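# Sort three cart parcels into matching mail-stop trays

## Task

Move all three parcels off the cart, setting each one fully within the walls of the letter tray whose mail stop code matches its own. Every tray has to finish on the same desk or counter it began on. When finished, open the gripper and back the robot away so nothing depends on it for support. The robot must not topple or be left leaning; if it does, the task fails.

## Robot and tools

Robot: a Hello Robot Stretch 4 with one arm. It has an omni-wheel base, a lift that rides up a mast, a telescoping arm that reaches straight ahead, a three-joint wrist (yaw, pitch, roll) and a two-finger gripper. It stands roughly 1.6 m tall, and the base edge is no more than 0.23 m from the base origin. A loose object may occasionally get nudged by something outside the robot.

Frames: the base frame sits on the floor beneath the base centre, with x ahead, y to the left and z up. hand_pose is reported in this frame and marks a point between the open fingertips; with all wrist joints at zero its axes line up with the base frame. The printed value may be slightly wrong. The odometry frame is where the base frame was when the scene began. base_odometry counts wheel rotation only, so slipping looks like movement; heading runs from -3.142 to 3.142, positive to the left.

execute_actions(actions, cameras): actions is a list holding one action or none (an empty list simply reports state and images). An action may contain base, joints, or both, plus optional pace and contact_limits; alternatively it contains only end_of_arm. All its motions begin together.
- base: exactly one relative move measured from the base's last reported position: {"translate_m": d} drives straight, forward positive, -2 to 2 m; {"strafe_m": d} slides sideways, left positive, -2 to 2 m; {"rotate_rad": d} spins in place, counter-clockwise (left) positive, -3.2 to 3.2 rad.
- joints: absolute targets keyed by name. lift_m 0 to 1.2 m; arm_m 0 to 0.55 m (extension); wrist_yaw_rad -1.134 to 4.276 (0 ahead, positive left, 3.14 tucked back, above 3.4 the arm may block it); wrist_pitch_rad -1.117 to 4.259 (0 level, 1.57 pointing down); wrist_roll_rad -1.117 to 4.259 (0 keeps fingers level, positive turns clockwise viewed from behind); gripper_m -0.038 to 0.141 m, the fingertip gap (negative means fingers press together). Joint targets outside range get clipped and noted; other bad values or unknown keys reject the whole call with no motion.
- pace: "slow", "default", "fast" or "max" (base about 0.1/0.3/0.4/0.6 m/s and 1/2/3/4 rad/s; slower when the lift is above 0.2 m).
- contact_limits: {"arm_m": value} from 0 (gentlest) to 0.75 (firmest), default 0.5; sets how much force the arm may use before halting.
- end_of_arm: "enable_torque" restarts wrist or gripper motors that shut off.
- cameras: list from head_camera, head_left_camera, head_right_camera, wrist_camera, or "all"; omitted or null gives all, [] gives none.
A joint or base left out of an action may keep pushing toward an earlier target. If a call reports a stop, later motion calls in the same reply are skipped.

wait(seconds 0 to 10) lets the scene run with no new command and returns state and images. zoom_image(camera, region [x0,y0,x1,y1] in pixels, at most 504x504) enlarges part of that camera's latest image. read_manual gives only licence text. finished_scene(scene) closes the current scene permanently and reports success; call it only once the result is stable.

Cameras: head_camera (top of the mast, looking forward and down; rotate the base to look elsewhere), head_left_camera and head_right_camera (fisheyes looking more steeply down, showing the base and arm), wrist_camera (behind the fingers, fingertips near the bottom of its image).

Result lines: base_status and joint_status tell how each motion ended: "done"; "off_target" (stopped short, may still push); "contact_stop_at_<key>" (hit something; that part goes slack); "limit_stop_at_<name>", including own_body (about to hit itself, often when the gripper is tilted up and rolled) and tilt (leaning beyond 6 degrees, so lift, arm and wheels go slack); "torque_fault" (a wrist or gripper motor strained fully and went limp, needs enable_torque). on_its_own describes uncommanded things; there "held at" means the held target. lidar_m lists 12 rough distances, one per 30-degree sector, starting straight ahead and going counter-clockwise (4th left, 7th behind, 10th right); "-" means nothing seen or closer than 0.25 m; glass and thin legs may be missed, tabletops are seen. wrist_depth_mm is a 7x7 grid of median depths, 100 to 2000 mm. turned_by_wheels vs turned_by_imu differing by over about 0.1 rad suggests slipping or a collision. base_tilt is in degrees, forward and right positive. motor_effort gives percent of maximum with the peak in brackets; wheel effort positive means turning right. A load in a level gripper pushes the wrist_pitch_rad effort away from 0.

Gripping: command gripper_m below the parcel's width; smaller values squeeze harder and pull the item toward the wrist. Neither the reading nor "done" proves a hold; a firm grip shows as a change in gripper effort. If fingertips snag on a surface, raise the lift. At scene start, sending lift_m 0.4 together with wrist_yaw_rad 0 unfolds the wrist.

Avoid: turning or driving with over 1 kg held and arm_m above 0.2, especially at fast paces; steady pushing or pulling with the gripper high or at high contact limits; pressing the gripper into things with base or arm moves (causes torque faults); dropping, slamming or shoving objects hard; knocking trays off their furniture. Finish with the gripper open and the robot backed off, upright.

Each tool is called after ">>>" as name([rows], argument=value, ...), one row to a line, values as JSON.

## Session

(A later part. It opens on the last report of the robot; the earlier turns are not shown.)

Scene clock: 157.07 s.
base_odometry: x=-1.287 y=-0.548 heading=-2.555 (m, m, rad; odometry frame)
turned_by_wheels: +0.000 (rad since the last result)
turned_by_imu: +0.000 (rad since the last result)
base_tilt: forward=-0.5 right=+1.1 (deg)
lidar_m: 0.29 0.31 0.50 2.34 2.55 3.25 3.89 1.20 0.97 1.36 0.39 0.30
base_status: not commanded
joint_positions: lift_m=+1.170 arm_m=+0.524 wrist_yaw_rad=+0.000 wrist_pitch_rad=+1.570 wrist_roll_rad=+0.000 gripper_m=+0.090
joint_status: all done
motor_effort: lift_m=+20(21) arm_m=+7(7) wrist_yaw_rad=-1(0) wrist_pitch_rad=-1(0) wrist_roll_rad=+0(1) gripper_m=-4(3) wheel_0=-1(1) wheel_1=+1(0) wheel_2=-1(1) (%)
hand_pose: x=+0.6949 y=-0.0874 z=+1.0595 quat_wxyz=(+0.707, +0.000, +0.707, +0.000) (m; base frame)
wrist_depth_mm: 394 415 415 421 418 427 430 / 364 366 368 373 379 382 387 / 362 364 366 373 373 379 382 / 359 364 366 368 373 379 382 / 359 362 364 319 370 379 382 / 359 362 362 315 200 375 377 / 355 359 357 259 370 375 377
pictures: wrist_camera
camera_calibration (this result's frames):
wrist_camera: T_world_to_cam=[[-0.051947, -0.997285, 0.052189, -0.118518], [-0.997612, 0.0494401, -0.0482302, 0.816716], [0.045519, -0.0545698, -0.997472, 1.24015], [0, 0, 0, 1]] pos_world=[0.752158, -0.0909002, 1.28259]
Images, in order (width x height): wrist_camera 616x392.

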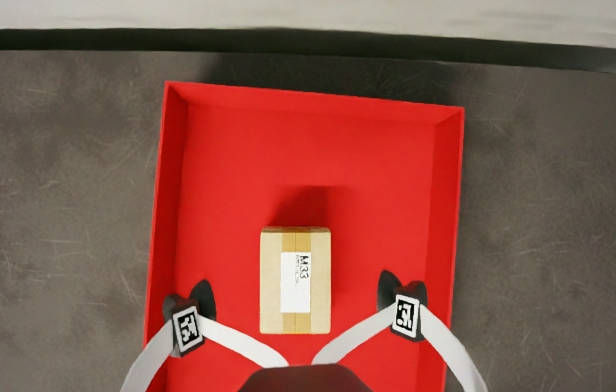

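>>> execute_actions([
  {"base": {"translate_m": -0.3}, "joints": {"arm_m": 0.0, "wrist_pitch_rad": 0.8}, "pace": "fast"},
])

Scene clock: 159.73 s.
base_odometry: x=-1.037 y=-0.382 heading=-2.555 (m, m, rad; odometry frame)
turned_by_wheels: +0.000 (rad since the last result)
turned_by_imu: +0.000 (rad since the last result)
base_tilt: forward=-0.5 right=+0.9 (deg)
lidar_m: 0.57 0.66 0.97 2.37 2.52 3.62 3.56 1.82 0.87 0.80 1.42 0.60
base_status: done
joint_positions: lift_m=+1.170 arm_m=+0.001 wrist_yaw_rad=+0.000 wrist_pitch_rad=+0.802 wrist_roll_rad=+0.000 gripper_m=+0.090
joint_status: all done
motor_effort: lift_m=+19(20) arm_m=-7(9) wrist_yaw_rad=+1(2) wrist_pitch_rad=-5(9) wrist_roll_rad=+0(0) gripper_m=-1(3) wheel_0=+0(6) wheel_1=+0(7) wheel_2=-1(13) (%)
hand_pose: x=+0.3727 y=-0.0875 z=+1.1408 quat_wxyz=(+0.921, +0.000, +0.390, +0.000) (m; base frame)
wrist_depth_mm: 960 976 960 946 960 991 960 / 891 891 891 831 866 976 1060 / 723 723 699 676 715 707 1205 / 621 615 615 615 609 603 991 / 574 574 564 564 564 564 621 / 759 732 647 741 200 723 1430 / 946 891 946 500 931 1118 1281
pictures: head_camera, head_left_camera, head_right_camera, wrist_camera
camera_calibration (this result's frames):
wrist_camera: T_world_to_cam=[[-0.0738718, -0.997267, 0.00140839, -0.0734379], [-0.683741, 0.0496195, -0.728035, 1.15778], [0.725976, -0.0547443, -0.685538, 0.726356], [0, 0, 0, 1]] pos_world=[0.258882, -0.0909219, 1.34095]
Images, in order (width x height): head_camera 420x560, head_left_camera 420x672, head_right_camera 420x672, wrist_camera 616x392.

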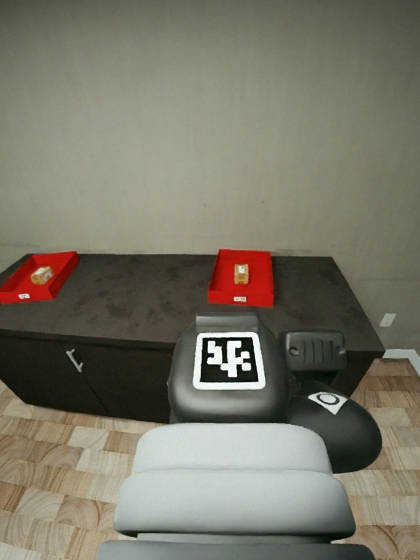

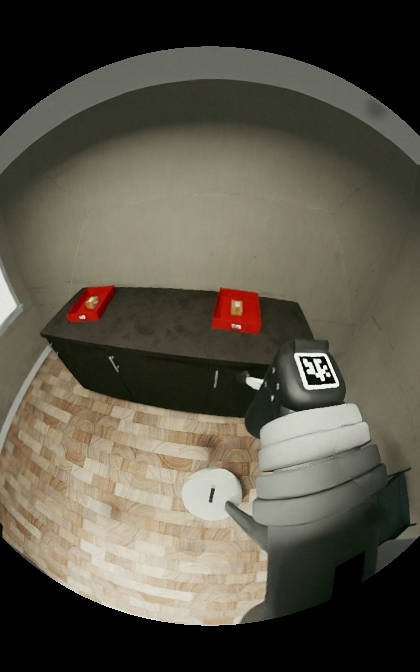

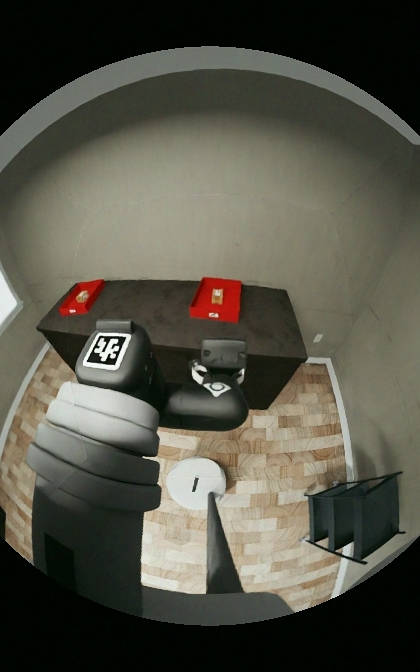

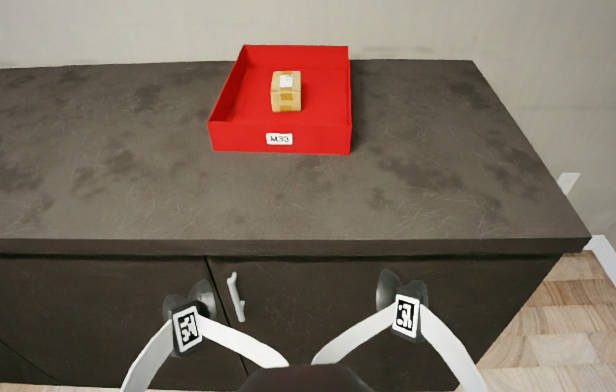

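>>> zoom_image(camera="wrist_camera", region=[200, 30, 370, 170])

>>> zoom_image(camera="head_camera", region=[0, 240, 100, 315])

Region (200, 30, 370, 170) of wrist_camera's 616x392 image, scaled by 2.965; it fills the top 415 rows of this view, and the rest is white.

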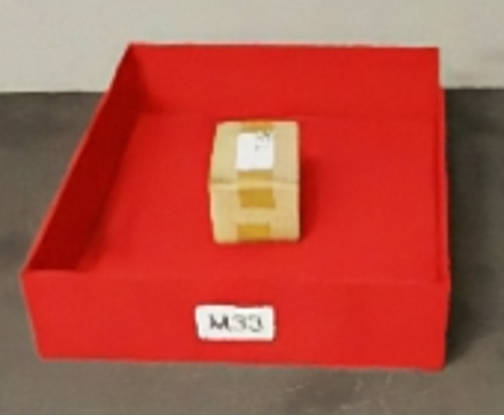

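Region (0, 240, 100, 315) of head_camera's 420x560 image, scaled by 5.040, with more detail than that image has; it fills the top 378 rows of this view, and the rest is white.

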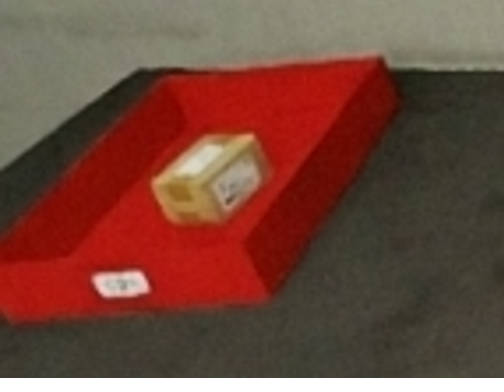

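>>> execute_actions([
  {"base": {"rotate_rad": 2.6}, "pace": "fast"},
], cameras=["head_camera"])

Scene clock: 164.77 s.
base_odometry: x=-1.037 y=-0.382 heading=+0.044 (m, m, rad; odometry frame)
turned_by_wheels: +2.599 (rad since the last result)
turned_by_imu: +2.591 (rad since the last result)
base_tilt: forward=-0.4 right=+0.8 (deg)
lidar_m: 2.83 2.69 1.89 0.87 0.87 1.43 0.59 0.59 0.63 0.90 2.38 2.49
base_status: done
joint_positions: lift_m=+1.170 arm_m=+0.001 wrist_yaw_rad=+0.000 wrist_pitch_rad=+0.802 wrist_roll_rad=+0.000 gripper_m=+0.090
joint_status: not commanded
motor_effort: lift_m=+19(19) arm_m=-7(7) wrist_yaw_rad=-2(0) wrist_pitch_rad=-4(6) wrist_roll_rad=+0(0) gripper_m=+0(2) wheel_0=-2(5) wheel_1=-3(3) wheel_2=-2(4) (%)
hand_pose: x=+0.3728 y=-0.0874 z=+1.1408 quat_wxyz=(+0.921, +0.000, +0.390, +0.000) (m; base frame)
wrist_depth_mm: - - - - - - 1983 / - - - - - - - / - - - - - - - / 1983 1983 1863 1921 1921 1863 1863 / 1661 1661 1661 1661 1708 1661 1618 / 1499 1499 1430 1464 199 1464 1430 / 1366 1281 1281 732 1308 1281 1308
pictures: head_camera
Images, in order (width x height): head_camera 420x560.

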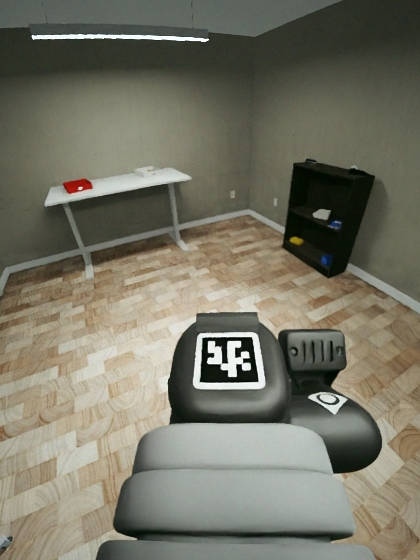

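>>> zoom_image(camera="head_camera", region=[110, 155, 190, 195])

Region (110, 155, 190, 195) of head_camera's 420x560 image, scaled by 6.300, with more detail than that image has.

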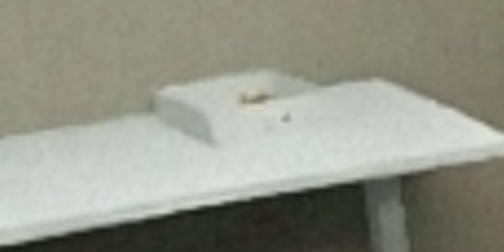

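The M23 parcel is still in the white tray on the desk, so all three parcels are in place and the robot is clear.

>>> finished_scene(scene=2)

The scene is finished: the task was done.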